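# Put cardboard box on empty desk or in tote

## Task

Look for a desk in the room with nothing on it and set the cardboard box on that desk. If every desk is occupied, put the box inside the tote near the door instead, with no part of it sticking out past the tote's rim. The foam blocks must stay at their original spots and keep their original orientation. The tote must be resting on the floor when you finish. The robot must not fall or be left leaning, or the task fails. The box only counts as placed if it stays put without the robot holding it.

## Robot and tools

Robot: TidyBot++, a base 0.54 m long, 0.50 m wide and 0.38 m tall on four driven casters. It carries one seven-joint arm with a two-finger gripper. The shoulder sits 0.12 m ahead of the base centre and 0.68 m up. Segments: upper arm 0.42 m, forearm 0.31 m, hand 0.31 m to the hand point. The arm starts folded with the hand pointing down, reaching up to 0.08 m past the base front, with the elbow as high as 1.15 m. Cameras: base_camera (fixed, 644x364) and wrist_camera (fisheye on the hand, 644x476, looking where the hand points).

Frames: the base frame has its origin on the floor under the base centre, x forward, y left, z up. hand_pose is the point between the finger pads in this frame. Its z axis runs out along the fingers and its y axis is the direction the fingers open. The odometry frame is the base frame where the scene began. Heading is positive to the left, within -3.142 to 3.142. base_tilt is in degrees, positive when leaning forward or right, with about 1 degree of fixed bias.

execute_actions(actions, cameras): actions is a list holding one action, or empty to just read state and images. An action may contain base, joints, or both, plus optional speeds. All parts start together and can finish at different times.
- base: exactly one key. Each is an offset from where the base last reported itself, not a pose. translate_m is metres forward (+) or back, -2 to 2. strafe_m is metres left (+) or right, -2 to 2. rotate_rad is radians, counter-clockwise seen from above (+), -6.3 to 6.3.
- joints: absolute targets by name, in radians except the gripper.
  - joint_1_rad: any angle. Turns the whole arm about vertical; + is clockwise from above, opposite to rotate_rad.
  - joint_2_rad: shoulder, -2.249 to 2.249.
  - joint_3_rad: any angle. Upper-arm roll; going up from 3.14 swings a forward-bent forearm to the right.
  - joint_4_rad: elbow, -2.579 to 2.579.
  - joint_5_rad: any angle. Forearm roll; + swings a forward-bent hand rightward.
  - joint_6_rad: wrist, -2.099 to 2.099.
  - joint_7_rad: any angle. Hand roll; with the hand down, + is counter-clockwise from above, and at 1.57 the fingers open toward left and right.
  - gripper_pos: 0 (open, about 85 mm gap) to 1 (closed). The gap is roughly 85*(1-value) mm.
  Joints marked any angle go the short way, so send steps under half a turn. Tolerances are ±0.039 for joints 1-4 and ±0.056 for 5-7, and ±0.03 for the gripper.
- speeds: caps the top speed for this action only. translate_m and strafe_m take 0.05-0.5 m/s, rotate_rad 0.1-1.57 rad/s; the top of each range is the default. A base move needing over 8.667 s is refused. No action runs past 15 s.
- cameras: list of base_camera, wrist_camera or all. Omitted or null gives all; [] gives none.
Unknown keys or out-of-range numbers refuse the whole call with no motion. A joint or the base left out of an action may still be driving toward its earlier target.

Planar arm math, valid with joint_1_rad=0, joint_3_rad=3.14, joint_5_rad=0. Angles are measured from vertical, forward positive: upper = j2, forearm = j2-j4, hand = j2-j4-j6. Forward reach from the shoulder is the sum of length*sin(angle) over the segments; height above the shoulder is the sum of length*cos(angle). A downward hand reaches about 0.94 m above the floor at most, and only near the base. Closed fingertips stick out about 20 mm beyond the hand point.

Reading results. base_status and joint_status describe how the last accepted action ended:
- done: for the base, the wheels turned as far as asked, even if they slipped.
- off_target: came to rest short of the target and may still be pushing.
- contact_stop or time_out: the old target was dropped and the part holds in place. A blocked base can still read done while well short.
- joint command not followed, with a cause line: the self-collision check held back the arm targets. Those joints show not_followed and may be retried later.
- limit_stop_at_motor_heat: after an overheat stop; resend the target.
- on_its_own: motion you did not command.
For the gripper at 1, done means an empty grip and off_target means it closed on something. motor_effort gives percent of maximum, signed toward higher joint values, with the peak in brackets; it is noisy and biased. ARM HIT means the arm struck the base or itself. Watch also for MOTOR HOT, OVER-TEMPERATURE FAULT and torque warnings. Odometry counts wheel turns, so slip shows up as travel, and it drifts several cm and degrees over many moves.

wait(seconds): 0 to 10. Sends nothing new and returns the same state and images as an empty action.

zoom_image(camera, region): camera is base_camera or wrist_camera. region is [x0, y0, x1, y1] in that camera's latest full image, origin at the top left, no more than 504x504 px.

finished_scene(scene): pass the current scene number. This is final, and the goal must hold afterwards.

Precision: friction leaves joints a little off, and the hand usually ends 1-2 cm from the computed spot, more when stretched. To correct, send last command + (wanted - read). Trust images over hand_pose. When holding something, the arm sags under the load. Never command the angle a joint currently reads, since the arm can drop further.

Avoid:
- Driving while the arm is snagged on something around 0.8 m high or more; the robot can tip.
- Shoving or pulling sideways on a raised hand.
- Driving the arm into objects: a torque sensor at its limit (104.5 N m for joints 1-4, 51.3 for joints 5-7) freezes the arm for 10 s.
- Long holds of heavy loads, which overheat the motors (75 °C stops them).
- Self-collision.
- Dropping, slamming or hard pushing.
- Bumping the foam blocks or tipping the tote off the floor.
The robot holds its last command while you think, and a loose object may get a brief push now and then.

Each tool is called after "Emit:" by a JSON object that holds its "fn" and its "kwargs", one argument or row to a line.

## Session

Emit:
{"fn": "execute_actions", "kwargs": {
  "actions": []
}}

Scene clock: 0.00 s.
base_odometry: x=+0.000 y=+0.000 heading=+0.000 (m, m, rad; odometry frame)
base_tilt: forward=+0.3 right=-0.4 (deg)
base_status: not commanded
joint_positions: joint_1_rad=+0.026 joint_2_rad=-0.359 joint_3_rad=+3.123 joint_4_rad=-2.516 joint_5_rad=-0.023 joint_6_rad=-0.849 joint_7_rad=+1.583 gripper_pos=+0.000
joint_status: not commanded
motor_effort: joint_1_rad=+0 joint_2_rad=-2 joint_3_rad=+0 joint_4_rad=+17 joint_5_rad=+1 joint_6_rad=+0 joint_7_rad=+0 (%)
hand_pose: x=+0.2754 y=+0.0047 z=+0.5935 quat_wxyz=(-0.005, +0.998, -0.005, +0.068) (m; base frame)
pictures: base_camera, wrist_camera
Images, in order (width x height): base_camera 644x364, wrist_camera 644x476.

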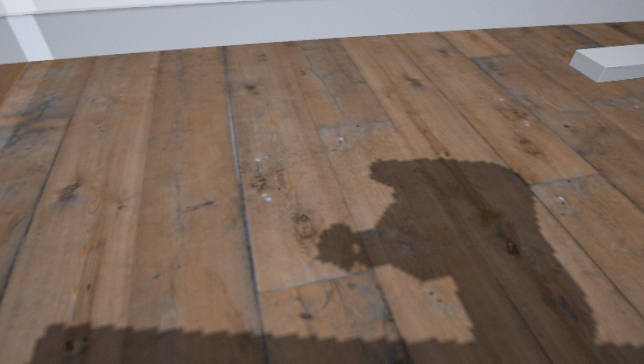

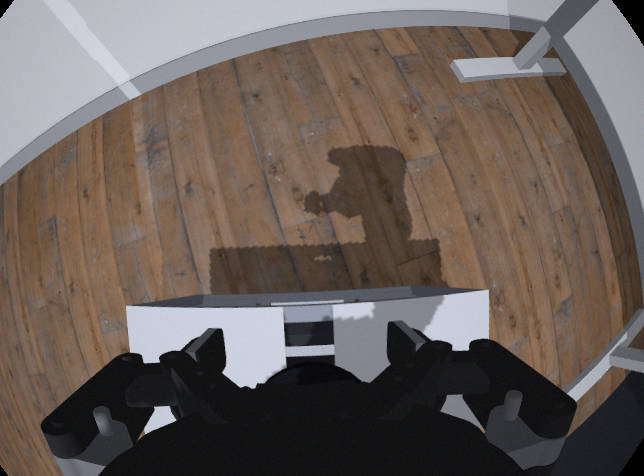

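Emit:
{"fn": "execute_actions", "kwargs": {
  "actions": [
    {"joints":{"joint_6_rad":0.2},"base":{"rotate_rad":-0.8}}
  ],
  "cameras": ["wrist_camera"]
}}

Emit:
{"fn": "execute_actions", "kwargs": {
  "actions": [
    {"base":{"rotate_rad":-1.6}}
  ],
  "cameras": ["wrist_camera"]
}}

Emit:
{"fn": "execute_actions", "kwargs": {
  "actions": [
    {"base":{"rotate_rad":-1.8}}
  ],
  "cameras": ["wrist_camera"]
}}

Scene clock: 1.90 s.
base_odometry: x=+0.000 y=+0.000 heading=-0.800 (m, m, rad; odometry frame)
base_tilt: forward=+0.3 right=-0.4 (deg)
base_status: done
joint_positions: joint_1_rad=+0.026 joint_2_rad=-0.359 joint_3_rad=+3.124 joint_4_rad=-2.515 joint_5_rad=-0.023 joint_6_rad=+0.188 joint_7_rad=+1.583 gripper_pos=+0.000
joint_status: all done
motor_effort: joint_1_rad=+0(1) joint_2_rad=-5(6) joint_3_rad=+0(1) joint_4_rad=+22(22) joint_5_rad=+0(0) joint_6_rad=+8(8) joint_7_rad=+0(0) (%)
hand_pose: x=+0.5199 y=-0.0030 z=+0.7815 quat_wxyz=(+0.004, +0.833, -0.008, +0.554) (m; base frame)
pictures: wrist_camera
camera_calibration (this result's frames):
wrist_camera: T_world_to_cam=[[-0.0356862, -0.99912, -0.0220251, 0.0308944], [-0.413444, 0.0348247, -0.909863, 0.979184], [0.90983, -0.0233635, -0.414323, -0.018006], [0, 0, 0, 1]] pos_world=[0.422322, -0.00365326, 0.884144]
Images, in order (width x height): wrist_camera 644x476.

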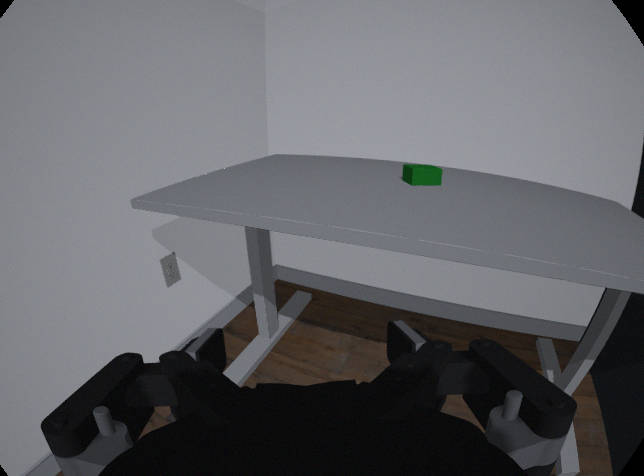

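Scene clock: 4.20 s.
base_odometry: x=+0.000 y=+0.000 heading=-2.399 (m, m, rad; odometry frame)
base_tilt: forward=+0.3 right=-0.3 (deg)
base_status: done
joint_positions: joint_1_rad=+0.026 joint_2_rad=-0.359 joint_3_rad=+3.124 joint_4_rad=-2.515 joint_5_rad=-0.023 joint_6_rad=+0.188 joint_7_rad=+1.583 gripper_pos=+0.000
joint_status: not commanded
motor_effort: joint_1_rad=+0(1) joint_2_rad=-5(6) joint_3_rad=+0(2) joint_4_rad=+22(22) joint_5_rad=+0(1) joint_6_rad=+7(8) joint_7_rad=+0(0) (%)
hand_pose: x=+0.5199 y=-0.0031 z=+0.7815 quat_wxyz=(+0.004, +0.833, -0.008, +0.554) (m; base frame)
pictures: wrist_camera
camera_calibration (this result's frames):
wrist_camera: T_world_to_cam=[[-0.0358212, -0.999114, -0.0220759, 0.0309451], [-0.413437, 0.0349267, -0.909862, 0.979184], [0.909828, -0.0234654, -0.414322, -0.0180072], [0, 0, 0, 1]] pos_world=[0.422323, -0.00370457, 0.884145]
Images, in order (width x height): wrist_camera 644x476.

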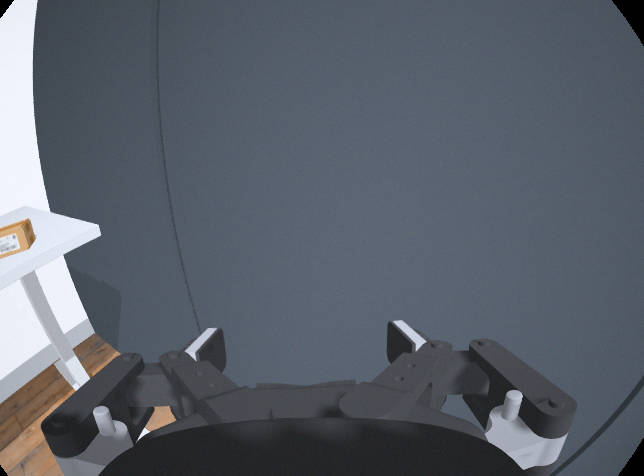

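Scene clock: 6.63 s.
base_odometry: x=+0.000 y=+0.000 heading=+2.084 (m, m, rad; odometry frame)
base_tilt: forward=+0.3 right=-0.3 (deg)
base_status: done
joint_positions: joint_1_rad=+0.026 joint_2_rad=-0.359 joint_3_rad=+3.124 joint_4_rad=-2.515 joint_5_rad=-0.023 joint_6_rad=+0.188 joint_7_rad=+1.583 gripper_pos=+0.000
joint_status: not commanded
motor_effort: joint_1_rad=+0(1) joint_2_rad=-6(6) joint_3_rad=+1(2) joint_4_rad=+22(22) joint_5_rad=+1(0) joint_6_rad=+7(8) joint_7_rad=+0(0) (%)
hand_pose: x=+0.5199 y=-0.0031 z=+0.7815 quat_wxyz=(+0.004, +0.833, -0.008, +0.554) (m; base frame)
pictures: wrist_camera
camera_calibration (this result's frames):
wrist_camera: T_world_to_cam=[[-0.0358082, -0.999115, -0.022071, 0.0309402], [-0.413438, 0.0349169, -0.909862, 0.979184], [0.909828, -0.0234556, -0.414323, -0.0180069], [0, 0, 0, 1]] pos_world=[0.422323, -0.00369963, 0.884145]
Images, in order (width x height): wrist_camera 644x476.

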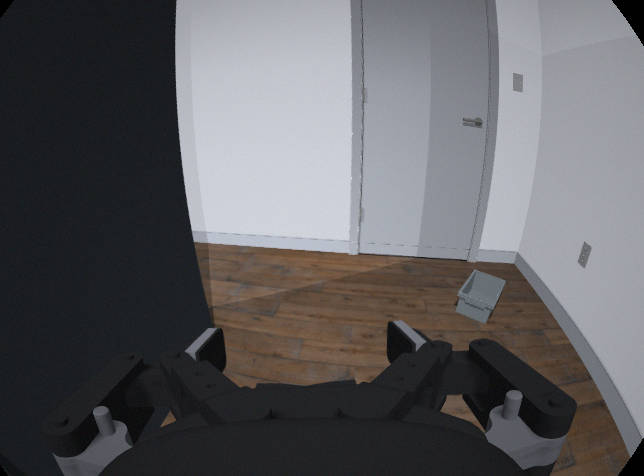

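Emit:
{"fn": "execute_actions", "kwargs": {
  "actions": [
    {"base":{"rotate_rad":2.8}}
  ],
  "cameras": ["wrist_camera"]
}}

Scene clock: 10.07 s.
base_odometry: x=+0.000 y=+0.000 heading=-1.399 (m, m, rad; odometry frame)
base_tilt: forward=+0.3 right=-0.3 (deg)
base_status: done
joint_positions: joint_1_rad=+0.026 joint_2_rad=-0.359 joint_3_rad=+3.124 joint_4_rad=-2.515 joint_5_rad=-0.023 joint_6_rad=+0.188 joint_7_rad=+1.583 gripper_pos=+0.000
joint_status: not commanded
motor_effort: joint_1_rad=+0(1) joint_2_rad=-5(6) joint_3_rad=+1(1) joint_4_rad=+21(22) joint_5_rad=+0(0) joint_6_rad=+8(8) joint_7_rad=-1(0) (%)
hand_pose: x=+0.5199 y=-0.0031 z=+0.7815 quat_wxyz=(+0.004, +0.833, -0.008, +0.554) (m; base frame)
pictures: wrist_camera
camera_calibration (this result's frames):
wrist_camera: T_world_to_cam=[[-0.0357753, -0.999116, -0.0220586, 0.0309278], [-0.413439, 0.034892, -0.909863, 0.979184], [0.909829, -0.0234307, -0.414322, -0.0180069], [0, 0, 0, 1]] pos_world=[0.422323, -0.00368711, 0.884145]
Images, in order (width x height): wrist_camera 644x476.

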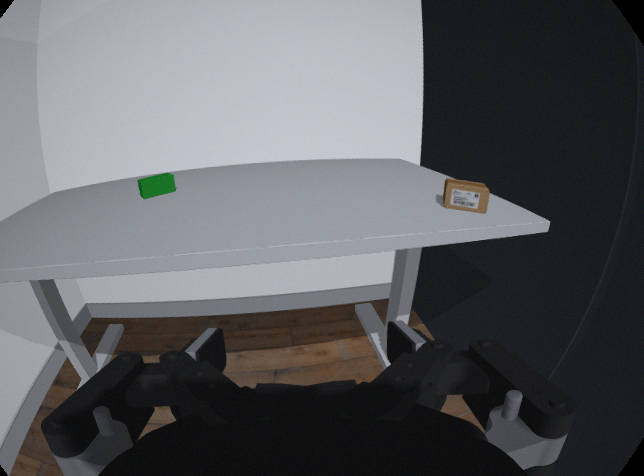

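Emit:
{"fn": "execute_actions", "kwargs": {
  "actions": [
    {"base":{"strafe_m":-0.33},"joints":{"joint_2_rad":0.2,"joint_4_rad":-0.9,"joint_6_rad":-1.7}}
  ]
}}

Emit:
{"fn": "execute_actions", "kwargs": {
  "actions": [
    {"base":{"translate_m":0.2},"joints":{"joint_6_rad":-2.04}}
  ]
}}

Scene clock: 13.23 s.
base_odometry: x=-0.325 y=-0.057 heading=-1.399 (m, m, rad; odometry frame)
base_tilt: forward=+0.3 right=-0.4 (deg)
base_status: done
joint_positions: joint_1_rad=+0.026 joint_2_rad=+0.178 joint_3_rad=+3.125 joint_4_rad=-0.922 joint_5_rad=-0.023 joint_6_rad=-1.667 joint_7_rad=+1.583 gripper_pos=+0.000
joint_status: all done
motor_effort: joint_1_rad=+0(2) joint_2_rad=-24(25) joint_3_rad=+0(2) joint_4_rad=+19(24) joint_5_rad=+0(1) joint_6_rad=+3(8) joint_7_rad=+0(0) (%)
hand_pose: x=+0.5874 y=+0.0030 z=+0.9489 quat_wxyz=(-0.010, +0.982, +0.004, +0.186) (m; base frame)
pictures: base_camera, wrist_camera
camera_calibration (this result's frames):
wrist_camera: T_world_to_cam=[[-0.0161769, -0.999677, -0.0196146, 0.0292332], [-0.94106, 0.021851, -0.337534, 0.926125], [0.337853, 0.0129982, -0.941109, 0.825824], [0, 0, 0, 1]] pos_world=[0.593004, -0.00174726, 1.09036]
Images, in order (width x height): base_camera 644x364, wrist_camera 644x476.

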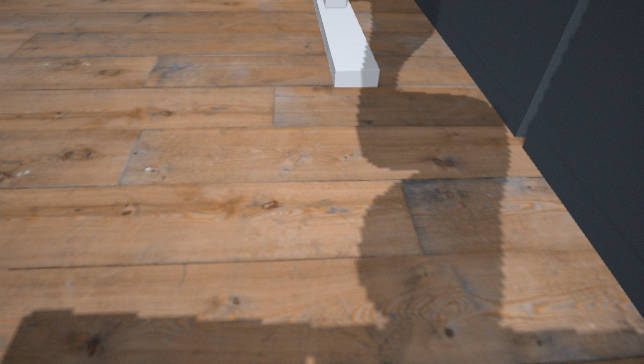

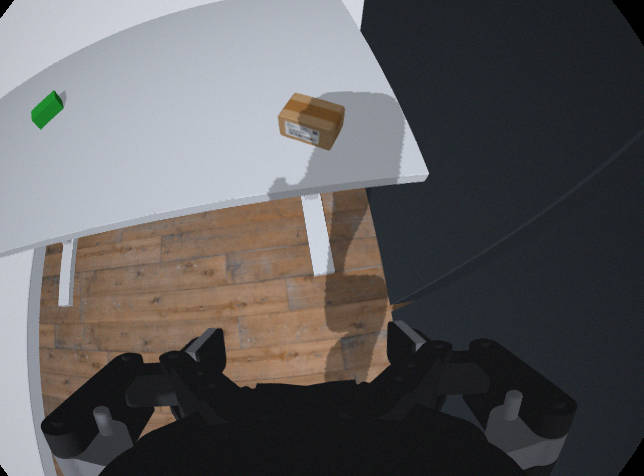

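Scene clock: 14.87 s.
base_odometry: x=-0.291 y=-0.254 heading=-1.399 (m, m, rad; odometry frame)
base_tilt: forward=+0.3 right=-0.3 (deg)
base_status: done
joint_positions: joint_1_rad=+0.026 joint_2_rad=+0.199 joint_3_rad=+3.125 joint_4_rad=-0.919 joint_5_rad=-0.023 joint_6_rad=-2.031 joint_7_rad=+1.583 gripper_pos=+0.000
joint_status: all done
motor_effort: joint_1_rad=+0(1) joint_2_rad=-24(26) joint_3_rad=+0(1) joint_4_rad=+18(20) joint_5_rad=+0(0) joint_6_rad=+0(3) joint_7_rad=+0(0) (%)
hand_pose: x=+0.4825 y=+0.0033 z=+0.9205 quat_wxyz=(-0.012, +1.000, +0.006, -0.004) (m; base frame)
pictures: base_camera, wrist_camera
camera_calibration (this result's frames):
wrist_camera: T_world_to_cam=[[-0.014148, -0.999799, -0.0141926, 0.0213198], [-0.99921, 0.0136095, 0.0373458, 0.500761], [-0.0371452, 0.0147098, -0.999202, 1.06896], [0, 0, 0, 1]] pos_world=[0.540374, -0.00122381, 1.04971]
Images, in order (width x height): base_camera 644x364, wrist_camera 644x476.

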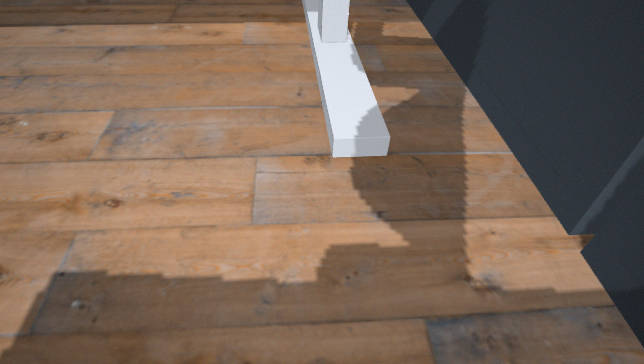

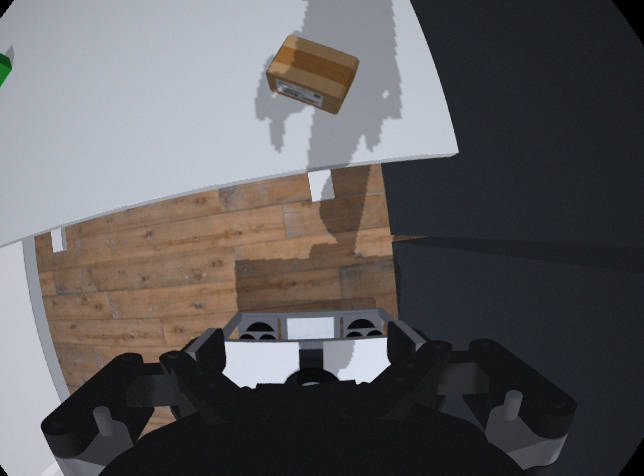

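Emit:
{"fn": "execute_actions", "kwargs": {
  "actions": [
    {"base":{"translate_m":0.17},"joints":{"joint_7_rad":2.84}}
  ]
}}

Scene clock: 16.63 s.
base_odometry: x=-0.262 y=-0.422 heading=-1.399 (m, m, rad; odometry frame)
base_tilt: forward=+0.4 right=-0.4 (deg)
base_status: done
joint_positions: joint_1_rad=+0.026 joint_2_rad=+0.205 joint_3_rad=+3.125 joint_4_rad=-0.919 joint_5_rad=-0.023 joint_6_rad=-2.031 joint_7_rad=+2.828 gripper_pos=+0.000
joint_status: all done
motor_effort: joint_1_rad=+0(0) joint_2_rad=-24(27) joint_3_rad=+0(1) joint_4_rad=+17(18) joint_5_rad=+0(1) joint_6_rad=+0(1) joint_7_rad=+0(1) (%)
hand_pose: x=+0.4839 y=+0.0032 z=+0.9184 quat_wxyz=(-0.013, +0.809, +0.588, +0.002) (m; base frame)
pictures: base_camera, wrist_camera
camera_calibration (this result's frames):
wrist_camera: T_world_to_cam=[[0.942965, -0.33271, -0.0109786, -0.446983], [-0.332588, -0.943001, 0.01161, 0.206433], [-0.0142156, -0.0072965, -0.999872, 1.05653], [0, 0, 0, 1]] pos_world=[0.505166, 0.0536599, 1.04909]
Images, in order (width x height): base_camera 644x364, wrist_camera 644x476.

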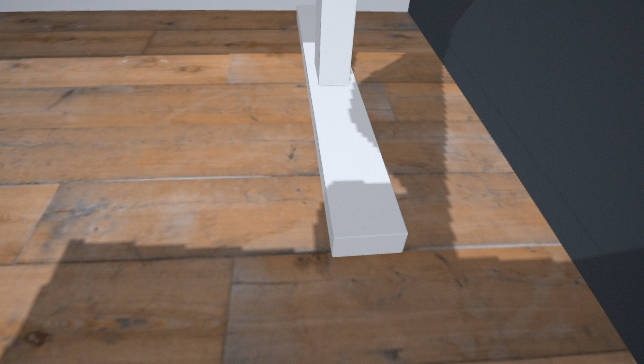

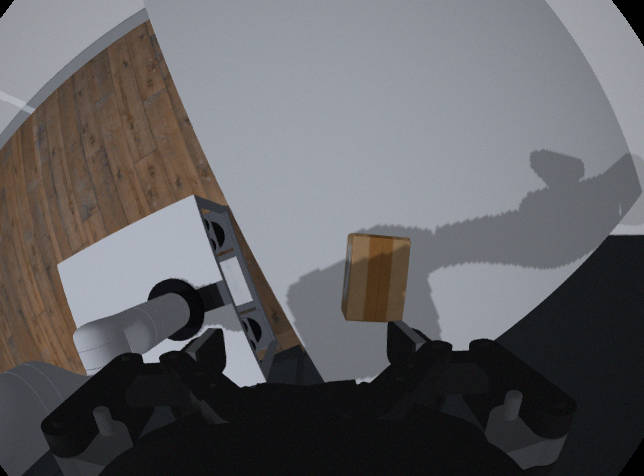

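Emit:
{"fn": "execute_actions", "kwargs": {
  "actions": [
    {"joints":{"joint_2_rad":0.312,"joint_4_rad":-0.995,"joint_6_rad":-1.834}}
  ],
  "cameras": ["wrist_camera"]
}}

Scene clock: 17.97 s.
base_odometry: x=-0.262 y=-0.422 heading=-1.399 (m, m, rad; odometry frame)
base_tilt: forward=+0.4 right=-0.4 (deg)
base_status: not commanded
joint_positions: joint_1_rad=+0.026 joint_2_rad=+0.315 joint_3_rad=+3.125 joint_4_rad=-0.979 joint_5_rad=-0.023 joint_6_rad=-1.860 joint_7_rad=+2.828 gripper_pos=+0.000
joint_status: all done
motor_effort: joint_1_rad=+0(0) joint_2_rad=-28(33) joint_3_rad=-1(1) joint_4_rad=+18(20) joint_5_rad=+0(0) joint_6_rad=+0(0) joint_7_rad=+0(0) (%)
hand_pose: x=+0.5476 y=+0.0028 z=+0.8569 quat_wxyz=(-0.014, +0.810, +0.587, +0.003) (m; base frame)
pictures: wrist_camera
camera_calibration (this result's frames):
wrist_camera: T_world_to_cam=[[0.941619, -0.336503, -0.0108721, -0.507242], [-0.336427, -0.941673, 0.00829427, 0.232816], [-0.013029, -0.00415237, -0.999906, 0.995322], [0, 0, 0, 1]] pos_world=[0.568923, 0.0526807, 0.987783]
Images, in order (width x height): wrist_camera 644x476.

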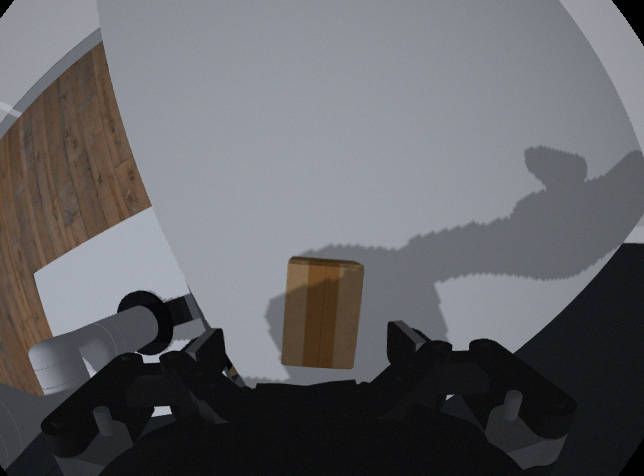

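Emit:
{"fn": "execute_actions", "kwargs": {
  "actions": [
    {"joints":{"joint_2_rad":0.315,"joint_4_rad":-1.29,"joint_6_rad":-1.53}}
  ],
  "cameras": ["wrist_camera"]
}}

Scene clock: 19.53 s.
base_odometry: x=-0.262 y=-0.422 heading=-1.399 (m, m, rad; odometry frame)
base_tilt: forward=+0.4 right=-0.3 (deg)
base_status: not commanded
joint_positions: joint_1_rad=+0.026 joint_2_rad=+0.315 joint_3_rad=+3.125 joint_4_rad=-1.270 joint_5_rad=-0.023 joint_6_rad=-1.563 joint_7_rad=+2.828 gripper_pos=+0.000
joint_status: all done
motor_effort: joint_1_rad=+0(0) joint_2_rad=-29(31) joint_3_rad=-1(0) joint_4_rad=+19(20) joint_5_rad=+1(0) joint_6_rad=+0(1) joint_7_rad=+0(0) (%)
hand_pose: x=+0.5615 y=+0.0034 z=+0.7665 quat_wxyz=(-0.013, +0.812, +0.584, +0.006) (m; base frame)
pictures: wrist_camera
camera_calibration (this result's frames):
wrist_camera: T_world_to_cam=[[0.939408, -0.342758, -0.0055323, -0.523949], [-0.342729, -0.939418, 0.00549836, 0.244494], [-0.00708175, -0.00326912, -0.99997, 0.901751], [0, 0, 0, 1]] pos_world=[0.582383, 0.053042, 0.897481]
Images, in order (width x height): wrist_camera 644x476.

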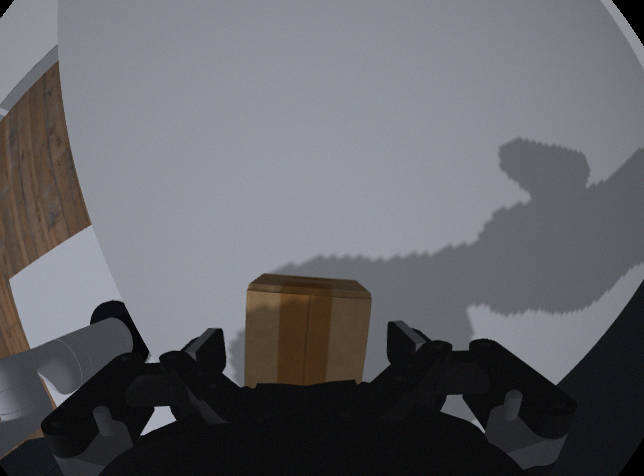

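Emit:
{"fn": "execute_actions", "kwargs": {
  "actions": [
    {"joints":{"joint_4_rad":-1.41,"joint_6_rad":-1.41}}
  ],
  "cameras": ["wrist_camera"]
}}

Emit:
{"fn": "execute_actions", "kwargs": {
  "actions": [
    {"joints":{"gripper_pos":1}}
  ],
  "cameras": ["wrist_camera"]
}}

Emit:
{"fn": "execute_actions", "kwargs": {
  "actions": [
    {"joints":{"joint_2_rad":0.2,"joint_4_rad":-1.0,"joint_6_rad":-1.95}}
  ],
  "cameras": []
}}

Emit:
{"fn": "execute_actions", "kwargs": {
  "actions": [
    {"base":{"translate_m":-0.5}}
  ]
}}

Scene clock: 20.63 s.
base_odometry: x=-0.262 y=-0.422 heading=-1.399 (m, m, rad; odometry frame)
base_tilt: forward=+0.3 right=-0.4 (deg)
base_status: not commanded
joint_positions: joint_1_rad=+0.026 joint_2_rad=+0.315 joint_3_rad=+3.125 joint_4_rad=-1.392 joint_5_rad=-0.023 joint_6_rad=-1.443 joint_7_rad=+2.828 gripper_pos=+0.000
joint_status: all done
motor_effort: joint_1_rad=+0(0) joint_2_rad=-29(30) joint_3_rad=+0(1) joint_4_rad=+19(20) joint_5_rad=+0(0) joint_6_rad=+0(2) joint_7_rad=+0(0) (%)
hand_pose: x=+0.5578 y=+0.0035 z=+0.7282 quat_wxyz=(-0.014, +0.813, +0.583, +0.005) (m; base frame)
pictures: wrist_camera
camera_calibration (this result's frames):
wrist_camera: T_world_to_cam=[[0.93847, -0.345269, -0.00796883, -0.518344], [-0.345223, -0.938498, 0.00657635, 0.244213], [-0.00974934, -0.00342068, -0.999947, 0.86495], [0, 0, 0, 1]] pos_world=[0.579191, 0.0531843, 0.859167]
Images, in order (width x height): wrist_camera 644x476.

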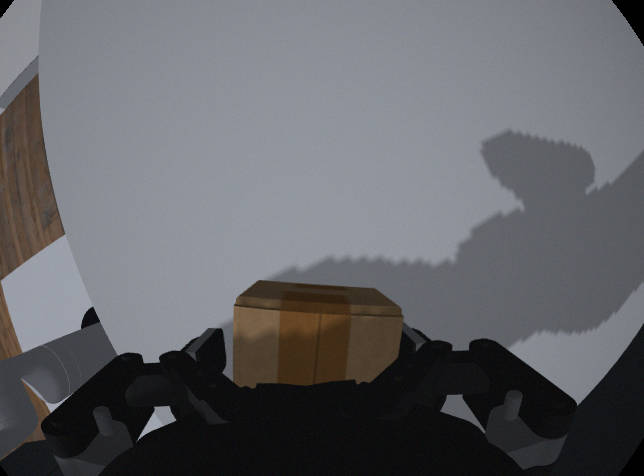

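Scene clock: 21.73 s.
base_odometry: x=-0.262 y=-0.422 heading=-1.399 (m, m, rad; odometry frame)
base_tilt: forward=+0.4 right=-0.3 (deg)
base_status: not commanded
joint_positions: joint_1_rad=+0.026 joint_2_rad=+0.300 joint_3_rad=+3.125 joint_4_rad=-1.392 joint_5_rad=-0.023 joint_6_rad=-1.435 joint_7_rad=+2.828 gripper_pos=+0.342
joint_status: gripper_pos off_target (ended at +0.342, target +1.000)
motor_effort: joint_1_rad=+0(1) joint_2_rad=-26(31) joint_3_rad=+0(2) joint_4_rad=+16(20) joint_5_rad=-1(2) joint_6_rad=-1(3) joint_7_rad=+0(1) (%)
hand_pose: x=+0.5597 y=+0.0035 z=+0.7345 quat_wxyz=(-0.007, +0.812, +0.583, +0.014) (m; base frame)
pictures: wrist_camera
camera_calibration (this result's frames):
wrist_camera: T_world_to_cam=[[0.938329, -0.34548, 0.0134656, -0.535734], [-0.345502, -0.938418, -0.000797982, 0.25038], [0.012912, -0.00390361, -0.999909, 0.858579], [0, 0, 0, 1]] pos_world=[0.578116, 0.0532272, 0.865914]
Images, in order (width x height): wrist_camera 644x476.

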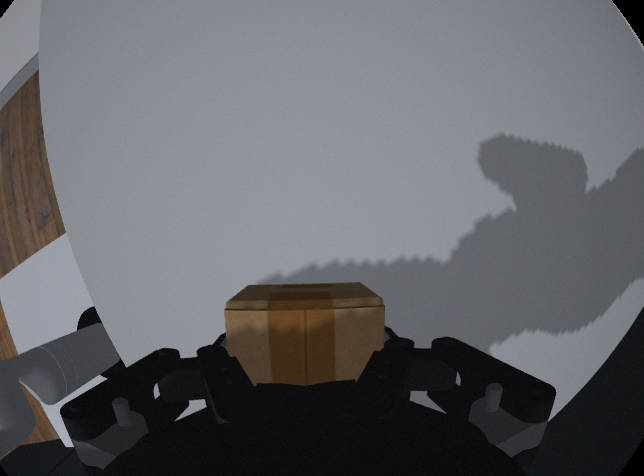

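Scene clock: 23.30 s.
base_odometry: x=-0.262 y=-0.422 heading=-1.399 (m, m, rad; odometry frame)
base_tilt: forward=+0.4 right=-0.3 (deg)
base_status: not commanded
joint_positions: joint_1_rad=+0.026 joint_2_rad=+0.211 joint_3_rad=+3.125 joint_4_rad=-1.021 joint_5_rad=-0.023 joint_6_rad=-1.920 joint_7_rad=+2.828 gripper_pos=+0.342
joint_status: all done
motor_effort: joint_1_rad=+0(0) joint_2_rad=-25(32) joint_3_rad=-1(0) joint_4_rad=+19(21) joint_5_rad=+0(0) joint_6_rad=-1(1) joint_7_rad=+0(0) (%)
hand_pose: x=+0.5003 y=+0.0035 z=+0.8866 quat_wxyz=(-0.013, +0.809, +0.587, +0.003) (m; base frame)
pictures: none
No camera images: the call's "cameras" was empty. Leave "cameras" out to get every camera's image.

Scene clock: 25.77 s.
base_odometry: x=-0.347 y=+0.071 heading=-1.399 (m, m, rad; odometry frame)
base_tilt: forward=+0.3 right=-0.4 (deg)
base_status: done
joint_positions: joint_1_rad=+0.026 joint_2_rad=+0.202 joint_3_rad=+3.125 joint_4_rad=-1.021 joint_5_rad=-0.023 joint_6_rad=-1.921 joint_7_rad=+2.828 gripper_pos=+0.342
joint_status: not commanded
motor_effort: joint_1_rad=+1(3) joint_2_rad=-24(30) joint_3_rad=+0(2) joint_4_rad=+18(20) joint_5_rad=+0(2) joint_6_rad=+0(2) joint_7_rad=+0(0) (%)
hand_pose: x=+0.4981 y=+0.0035 z=+0.8903 quat_wxyz=(-0.010, +0.809, +0.587, +0.007) (m; base frame)
pictures: base_camera, wrist_camera
camera_calibration (this result's frames):
wrist_camera: T_world_to_cam=[[0.942265, -0.334867, -0.0000961096, -0.469901], [-0.334858, -0.942243, 0.00691723, 0.217049], [-0.00240691, -0.00648569, -0.999976, 1.02278], [0, 0, 0, 1]] pos_world=[0.517914, 0.0537921, 1.02121]
Images, in order (width x height): base_camera 644x364, wrist_camera 644x476.

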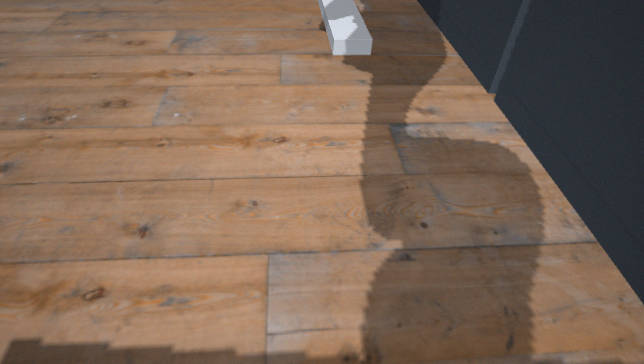

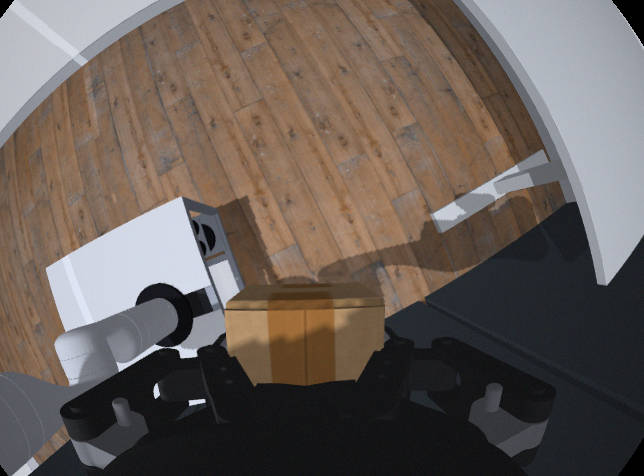

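Emit:
{"fn": "execute_actions", "kwargs": {
  "actions": [
    {"base":{"strafe_m":0.3},"joints":{"joint_2_rad":-0.36,"joint_4_rad":-2.3,"joint_6_rad":0.2,"joint_7_rad":1.58}}
  ],
  "cameras": []
}}

Emit:
{"fn": "execute_actions", "kwargs": {
  "actions": [
    {"base":{"rotate_rad":3.14}}
  ]
}}

Emit:
{"fn": "execute_actions", "kwargs": {
  "actions": [
    {"base":{"translate_m":1.2}}
  ]
}}

Scene clock: 29.03 s.
base_odometry: x=-0.052 y=+0.122 heading=-1.399 (m, m, rad; odometry frame)
base_tilt: forward=+0.4 right=-0.4 (deg)
base_status: done
joint_positions: joint_1_rad=+0.026 joint_2_rad=-0.338 joint_3_rad=+3.122 joint_4_rad=-2.285 joint_5_rad=-0.023 joint_6_rad=+0.162 joint_7_rad=+1.610 gripper_pos=+0.342
joint_status: all done
motor_effort: joint_1_rad=+0(4) joint_2_rad=-9(26) joint_3_rad=+0(3) joint_4_rad=+25(26) joint_5_rad=+0(1) joint_6_rad=+9(8) joint_7_rad=+0(0) (%)
hand_pose: x=+0.5759 y=-0.0017 z=+0.8970 quat_wxyz=(+0.011, +0.779, +0.005, +0.627) (m; base frame)
pictures: none
No camera images: the call's "cameras" was empty. Leave "cameras" out to get every camera's image.

Scene clock: 32.33 s.
base_odometry: x=-0.051 y=+0.122 heading=+1.741 (m, m, rad; odometry frame)
base_tilt: forward=+0.4 right=-0.4 (deg)
base_status: done
joint_positions: joint_1_rad=+0.026 joint_2_rad=-0.338 joint_3_rad=+3.122 joint_4_rad=-2.285 joint_5_rad=-0.023 joint_6_rad=+0.162 joint_7_rad=+1.610 gripper_pos=+0.342
joint_status: not commanded
motor_effort: joint_1_rad=+0(1) joint_2_rad=-9(10) joint_3_rad=+1(2) joint_4_rad=+25(25) joint_5_rad=+0(1) joint_6_rad=+9(10) joint_7_rad=+0(0) (%)
hand_pose: x=+0.5758 y=-0.0018 z=+0.8970 quat_wxyz=(+0.011, +0.779, +0.004, +0.627) (m; base frame)
pictures: base_camera, wrist_camera
camera_calibration (this result's frames):
wrist_camera: T_world_to_cam=[[-0.0220275, -0.999757, -0.000044868, 0.00911083], [-0.241123, 0.00535618, -0.97048, 1.06252], [0.970244, -0.0213664, -0.241183, -0.211083], [0, 0, 0, 1]] pos_world=[0.461202, -0.00109253, 0.980245]
Images, in order (width x height): base_camera 644x364, wrist_camera 644x476.

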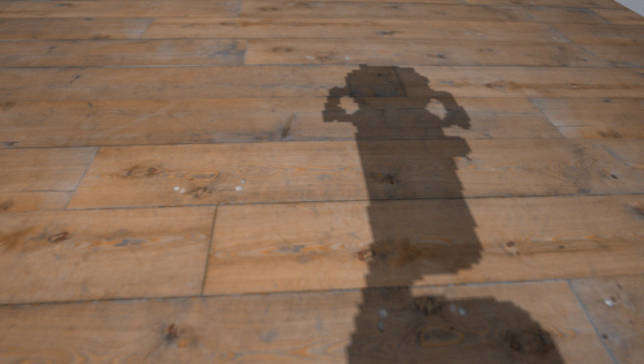

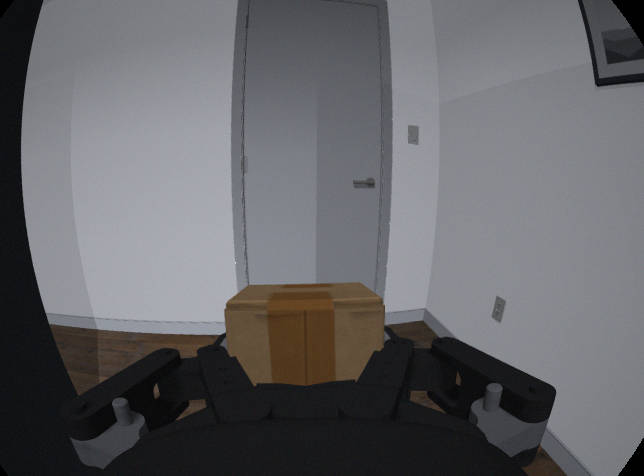

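Scene clock: 36.10 s.
base_odometry: x=-0.256 y=+1.305 heading=+1.742 (m, m, rad; odometry frame)
base_tilt: forward=+0.4 right=-0.4 (deg)
base_status: done
joint_positions: joint_1_rad=+0.026 joint_2_rad=-0.345 joint_3_rad=+3.122 joint_4_rad=-2.287 joint_5_rad=-0.023 joint_6_rad=+0.163 joint_7_rad=+1.610 gripper_pos=+0.342
joint_status: not commanded
motor_effort: joint_1_rad=+0(0) joint_2_rad=-9(12) joint_3_rad=+0(1) joint_4_rad=+25(26) joint_5_rad=+0(0) joint_6_rad=+9(9) joint_7_rad=-1(0) (%)
hand_pose: x=+0.5742 y=-0.0017 z=+0.8993 quat_wxyz=(+0.012, +0.777, +0.004, +0.630) (m; base frame)
pictures: base_camera, wrist_camera
camera_calibration (this result's frames):
wrist_camera: T_world_to_cam=[[-0.0220456, -0.999757, -0.0000004122, 0.00907457], [-0.235732, 0.0051985, -0.971804, 1.06238], [0.971568, -0.0214239, -0.235789, -0.214546], [0, 0, 0, 1]] pos_world=[0.459083, -0.00104683, 0.981841]
Images, in order (width x height): base_camera 644x364, wrist_camera 644x476.

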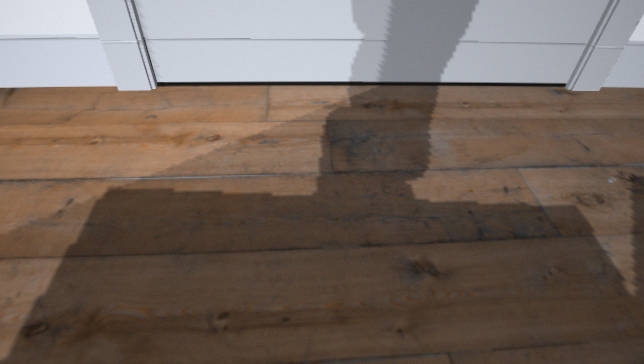

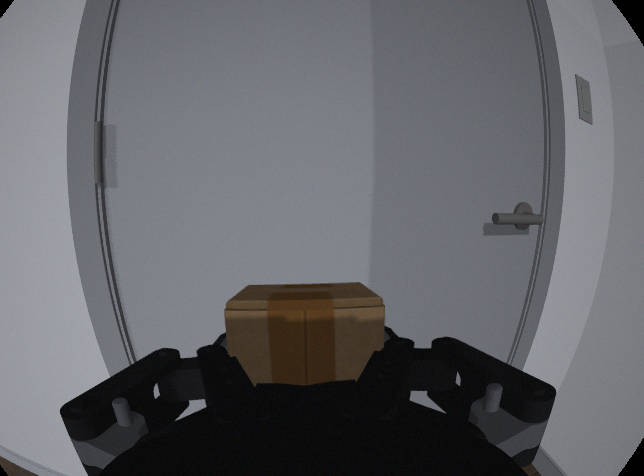

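Close to the door. Look left with the arm joint.

Emit:
{"fn": "execute_actions", "kwargs": {
  "actions": [
    {"joints":{"joint_1_rad":-1.9,"joint_6_rad":-0.1}}
  ]
}}

Scene clock: 39.50 s.
base_odometry: x=-0.256 y=+1.305 heading=+1.742 (m, m, rad; odometry frame)
base_tilt: forward=+0.3 right=-0.4 (deg)
base_status: not commanded
joint_positions: joint_1_rad=-1.877 joint_2_rad=-0.345 joint_3_rad=+3.122 joint_4_rad=-2.287 joint_5_rad=-0.023 joint_6_rad=-0.071 joint_7_rad=+1.610 gripper_pos=+0.342
joint_status: all done
motor_effort: joint_1_rad=+0(1) joint_2_rad=-8(9) joint_3_rad=+1(1) joint_4_rad=+24(25) joint_5_rad=+1(0) joint_6_rad=+8(10) joint_7_rad=-1(0) (%)
hand_pose: x=-0.0215 y=+0.4085 z=+0.8305 quat_wxyz=(-0.430, +0.486, +0.691, +0.317) (m; base frame)
pictures: base_camera, wrist_camera
camera_calibration (this result's frames):
wrist_camera: T_world_to_cam=[[0.951243, 0.308442, 0.00109421, -0.10833], [0.141122, -0.432063, -0.890733, 0.972359], [-0.274267, 0.847458, -0.454525, 0.156695], [0, 0, 0, 1]] pos_world=[0.00880281, 0.320742, 0.937453]
Images, in order (width x height): base_camera 644x364, wrist_camera 644x476.

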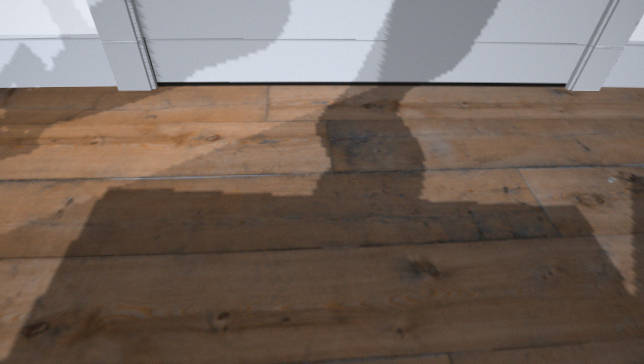

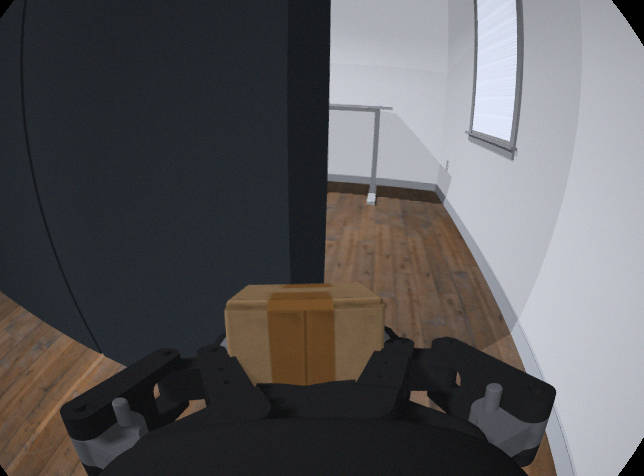

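Emit:
{"fn": "execute_actions", "kwargs": {
  "actions": [
    {"base":{"translate_m":0.17},"joints":{"joint_1_rad":-1.57,"joint_6_rad":0.1}}
  ],
  "cameras": ["wrist_camera"]
}}

Emit:
{"fn": "execute_actions", "kwargs": {
  "actions": [
    {"base":{"strafe_m":0.5}}
  ],
  "cameras": ["wrist_camera"]
}}

Scene clock: 41.17 s.
base_odometry: x=-0.285 y=+1.473 heading=+1.742 (m, m, rad; odometry frame)
base_tilt: forward=+0.4 right=-0.4 (deg)
base_status: done
joint_positions: joint_1_rad=-1.590 joint_2_rad=-0.345 joint_3_rad=+3.127 joint_4_rad=-2.287 joint_5_rad=-0.023 joint_6_rad=+0.061 joint_7_rad=+1.610 gripper_pos=+0.342
joint_status: all done
motor_effort: joint_1_rad=+0(2) joint_2_rad=-9(10) joint_3_rad=+0(2) joint_4_rad=+25(25) joint_5_rad=+0(0) joint_6_rad=+9(9) joint_7_rad=+0(0) (%)
hand_pose: x=+0.1027 y=+0.4468 z=+0.8687 quat_wxyz=(-0.418, +0.556, +0.586, +0.415) (m; base frame)
pictures: wrist_camera
camera_calibration (this result's frames):
wrist_camera: T_world_to_cam=[[0.999812, 0.0193701, -0.00129311, -0.112034], [0.00523814, -0.333313, -0.942802, 1.02046], [-0.0186931, 0.942617, -0.333352, 0.00162851], [0, 0, 0, 1]] pos_world=[0.106698, 0.340767, 0.962488]
Images, in order (width x height): wrist_camera 644x476.

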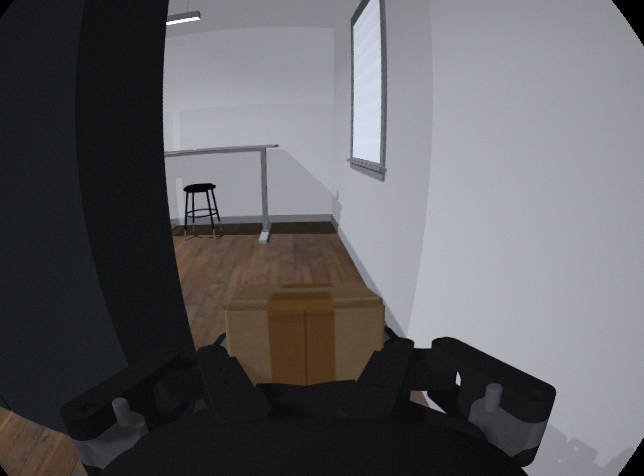

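Scene clock: 43.53 s.
base_odometry: x=-0.778 y=+1.387 heading=+1.742 (m, m, rad; odometry frame)
base_tilt: forward=+0.4 right=-0.4 (deg)
base_status: done
joint_positions: joint_1_rad=-1.590 joint_2_rad=-0.346 joint_3_rad=+3.127 joint_4_rad=-2.287 joint_5_rad=-0.023 joint_6_rad=+0.063 joint_7_rad=+1.610 gripper_pos=+0.342
joint_status: not commanded
motor_effort: joint_1_rad=+0(1) joint_2_rad=-8(13) joint_3_rad=+0(1) joint_4_rad=+25(25) joint_5_rad=+0(1) joint_6_rad=+9(10) joint_7_rad=+1(0) (%)
hand_pose: x=+0.1027 y=+0.4465 z=+0.8693 quat_wxyz=(-0.419, +0.556, +0.585, +0.416) (m; base frame)
pictures: wrist_camera
camera_calibration (this result's frames):
wrist_camera: T_world_to_cam=[[0.999812, 0.0193481, -0.00129092, -0.112034], [0.00519391, -0.331346, -0.943495, 1.02069], [-0.0186825, 0.943311, -0.331384, 0.0000765599], [0, 0, 0, 1]] pos_world=[0.106713, 0.340299, 0.962901]
Images, in order (width x height): wrist_camera 644x476.

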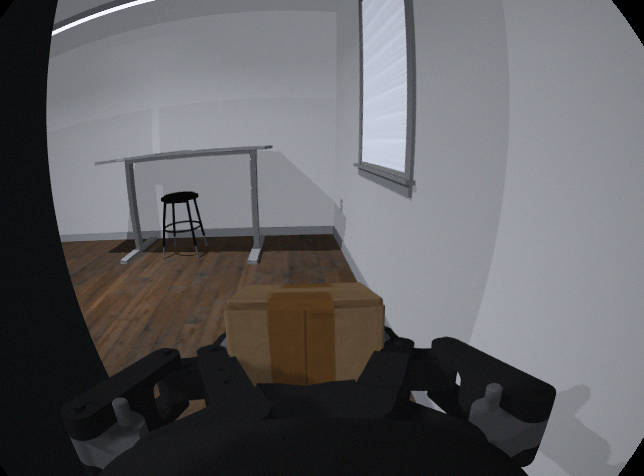

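Emit:
{"fn": "execute_actions", "kwargs": {
  "actions": [
    {"base":{"strafe_m":0.6},"joints":{"joint_2_rad":0,"joint_4_rad":-0.6,"joint_6_rad":-1.2}}
  ],
  "cameras": ["wrist_camera"]
}}

Scene clock: 46.57 s.
base_odometry: x=-1.370 y=+1.286 heading=+1.741 (m, m, rad; odometry frame)
base_tilt: forward=+0.3 right=-0.4 (deg)
base_status: done
joint_positions: joint_1_rad=-1.590 joint_2_rad=-0.017 joint_3_rad=+3.127 joint_4_rad=-0.623 joint_5_rad=-0.023 joint_6_rad=-1.171 joint_7_rad=+1.610 gripper_pos=+0.342
joint_status: all done
motor_effort: joint_1_rad=+0(0) joint_2_rad=-15(20) joint_3_rad=+0(1) joint_4_rad=+18(27) joint_5_rad=+0(0) joint_6_rad=+9(9) joint_7_rad=+0(0) (%)
hand_pose: x=+0.0952 y=+0.4761 z=+1.2969 quat_wxyz=(-0.452, +0.526, +0.571, +0.439) (m; base frame)
pictures: wrist_camera
camera_calibration (this result's frames):
wrist_camera: T_world_to_cam=[[0.998968, 0.0453952, 0.00174208, -0.120793], [0.012321, -0.233826, -0.9722, 1.4241], [-0.0437259, 0.971218, -0.234144, -0.0232774], [0, 0, 0, 1]] pos_world=[0.102105, 0.361083, 1.37927]
Images, in order (width x height): wrist_camera 644x476.

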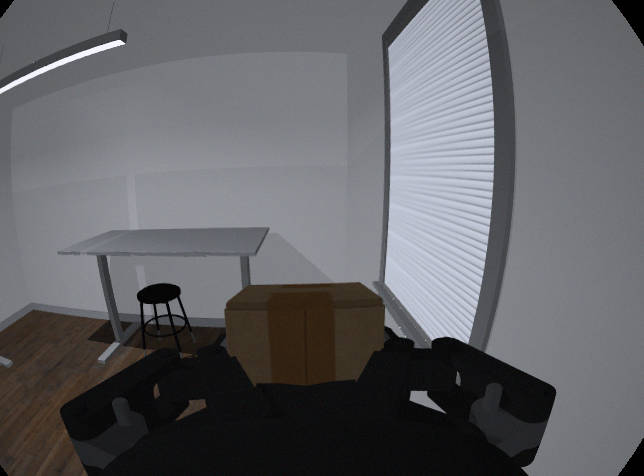

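Emit:
{"fn": "execute_actions", "kwargs": {
  "actions": [
    {"base":{"translate_m":-0.4}}
  ],
  "cameras": []
}}

Emit:
{"fn": "execute_actions", "kwargs": {
  "actions": [
    {"base":{"rotate_rad":1.57},"joints":{"joint_1_rad":0.0,"joint_6_rad":-1.0}}
  ],
  "cameras": []
}}

Emit:
{"fn": "execute_actions", "kwargs": {
  "actions": [
    {"base":{"translate_m":0.8}}
  ]
}}

Scene clock: 51.00 s.
base_odometry: x=-1.350 y=+1.177 heading=+1.759 (m, m, rad; odometry frame)
base_tilt: forward=+0.3 right=-0.3 (deg)
base_status: translate_m time_out (by the wheels' count: -0.111 of -0.400)
joint_positions: joint_1_rad=-1.585 joint_2_rad=+0.000 joint_3_rad=+3.121 joint_4_rad=-0.620 joint_5_rad=-0.023 joint_6_rad=-1.176 joint_7_rad=+1.610 gripper_pos=+0.342
joint_status: not commanded
motor_effort: joint_1_rad=+0(11) joint_2_rad=-18(23) joint_3_rad=+0(11) joint_4_rad=+19(21) joint_5_rad=+1(7) joint_6_rad=+9(10) joint_7_rad=+0(0) (%)
hand_pose: x=+0.0942 y=+0.4849 z=+1.2892 quat_wxyz=(-0.448, +0.530, +0.575, +0.434) (m; base frame)
pictures: none
No camera images: the call's "cameras" was empty. Leave "cameras" out to get every camera's image.

not run: a stop came earlier in this reply.

not run: a stop came earlier in this reply.

Hit the partition. Move off and continue sideways.

Emit:
{"fn": "execute_actions", "kwargs": {
  "actions": [
    {"base":{"translate_m":0.08}}
  ],
  "cameras": []
}}

Emit:
{"fn": "execute_actions", "kwargs": {
  "actions": [
    {"base":{"strafe_m":0.6},"joints":{"joint_1_rad":-2.3,"joint_6_rad":-1.4}}
  ]
}}

Scene clock: 52.27 s.
base_odometry: x=-1.365 y=+1.255 heading=+1.758 (m, m, rad; odometry frame)
base_tilt: forward=+0.4 right=-0.4 (deg)
base_status: done
joint_positions: joint_1_rad=-1.584 joint_2_rad=+0.000 joint_3_rad=+3.121 joint_4_rad=-0.620 joint_5_rad=-0.023 joint_6_rad=-1.176 joint_7_rad=+1.610 gripper_pos=+0.342
joint_status: not commanded
motor_effort: joint_1_rad=+0(3) joint_2_rad=-16(18) joint_3_rad=+0(2) joint_4_rad=+18(19) joint_5_rad=+0(1) joint_6_rad=+9(9) joint_7_rad=+0(0) (%)
hand_pose: x=+0.0947 y=+0.4849 z=+1.2892 quat_wxyz=(-0.447, +0.530, +0.575, +0.434) (m; base frame)
pictures: none
No camera images: the call's "cameras" was empty. Leave "cameras" out to get every camera's image.

Scene clock: 54.83 s.
base_odometry: x=-1.955 y=+1.144 heading=+1.758 (m, m, rad; odometry frame)
base_tilt: forward=+0.4 right=-0.4 (deg)
base_status: done
joint_positions: joint_1_rad=-2.275 joint_2_rad=+0.001 joint_3_rad=+3.121 joint_4_rad=-0.619 joint_5_rad=-0.023 joint_6_rad=-1.371 joint_7_rad=+1.610 gripper_pos=+0.342
joint_status: all done
motor_effort: joint_1_rad=+0(2) joint_2_rad=-15(19) joint_3_rad=+0(1) joint_4_rad=+18(19) joint_5_rad=+0(1) joint_6_rad=+8(8) joint_7_rad=+0(0) (%)
hand_pose: x=-0.1969 y=+0.3443 z=+1.2310 quat_wxyz=(-0.496, +0.326, +0.773, +0.223) (m; base frame)
pictures: base_camera, wrist_camera
camera_calibration (this result's frames):
wrist_camera: T_world_to_cam=[[0.738481, 0.674271, 0.00215308, -0.0912333], [0.29518, -0.320416, -0.900112, 1.32959], [-0.60623, 0.665351, -0.435652, 0.319145], [0, 0, 0, 1]] pos_world=[-0.13162, 0.275195, 1.33601]
Images, in order (width x height): base_camera 644x364, wrist_camera 644x476.

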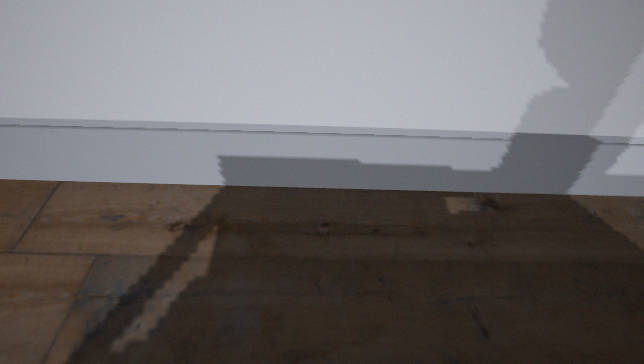

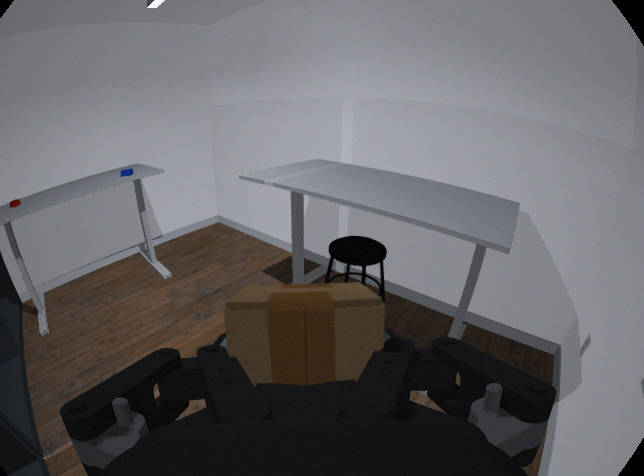

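Emit:
{"fn": "execute_actions", "kwargs": {
  "actions": [
    {"base":{"translate_m":-0.35}}
  ],
  "cameras": []
}}

Emit:
{"fn": "execute_actions", "kwargs": {
  "actions": [
    {"base":{"rotate_rad":1.56},"joints":{"joint_1_rad":0.0,"joint_6_rad":-1.15}}
  ]
}}

Scene clock: 56.93 s.
base_odometry: x=-1.890 y=+0.800 heading=+1.757 (m, m, rad; odometry frame)
base_tilt: forward=+0.3 right=-0.4 (deg)
base_status: done
joint_positions: joint_1_rad=-2.280 joint_2_rad=+0.006 joint_3_rad=+3.121 joint_4_rad=-0.619 joint_5_rad=-0.023 joint_6_rad=-1.374 joint_7_rad=+1.610 gripper_pos=+0.342
joint_status: not commanded
motor_effort: joint_1_rad=+0(2) joint_2_rad=-17(19) joint_3_rad=+0(1) joint_4_rad=+18(19) joint_5_rad=+0(0) joint_6_rad=+9(8) joint_7_rad=+0(0) (%)
hand_pose: x=-0.2000 y=+0.3444 z=+1.2281 quat_wxyz=(-0.494, +0.325, +0.776, +0.221) (m; base frame)
pictures: none
No camera images: the call's "cameras" was empty. Leave "cameras" out to get every camera's image.

Scene clock: 60.27 s.
base_odometry: x=-1.890 y=+0.799 heading=-2.966 (m, m, rad; odometry frame)
base_tilt: forward=+0.4 right=-0.3 (deg)
base_status: done
joint_positions: joint_1_rad=-0.023 joint_2_rad=+0.006 joint_3_rad=+3.121 joint_4_rad=-0.619 joint_5_rad=-0.023 joint_6_rad=-1.190 joint_7_rad=+1.610 gripper_pos=+0.342
joint_status: all done
motor_effort: joint_1_rad=+1(0) joint_2_rad=-16(18) joint_3_rad=+0(1) joint_4_rad=+18(19) joint_5_rad=+1(1) joint_6_rad=+9(9) joint_7_rad=+1(0) (%)
hand_pose: x=+0.6064 y=+0.0289 z=+1.2819 quat_wxyz=(-0.012, +0.787, +0.035, +0.615) (m; base frame)
pictures: base_camera, wrist_camera
camera_calibration (this result's frames):
wrist_camera: T_world_to_cam=[[0.0555693, -0.998454, 0.00116848, -0.00823466], [-0.270648, -0.0161894, -0.962542, 1.45161], [0.961073, 0.0531715, -0.271129, -0.105476], [0, 0, 0, 1]] pos_world=[0.494703, 0.0208871, 1.36865]
Images, in order (width x height): base_camera 644x364, wrist_camera 644x476.

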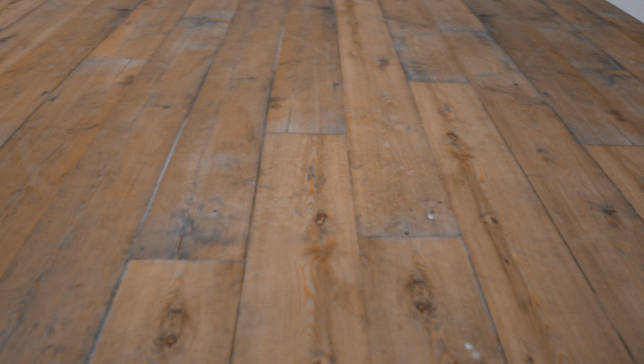

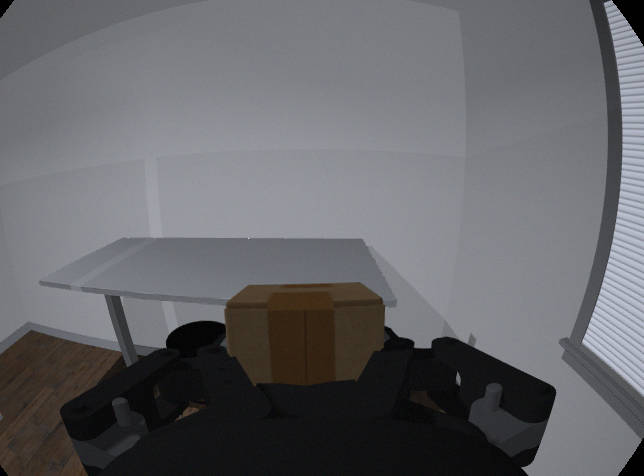

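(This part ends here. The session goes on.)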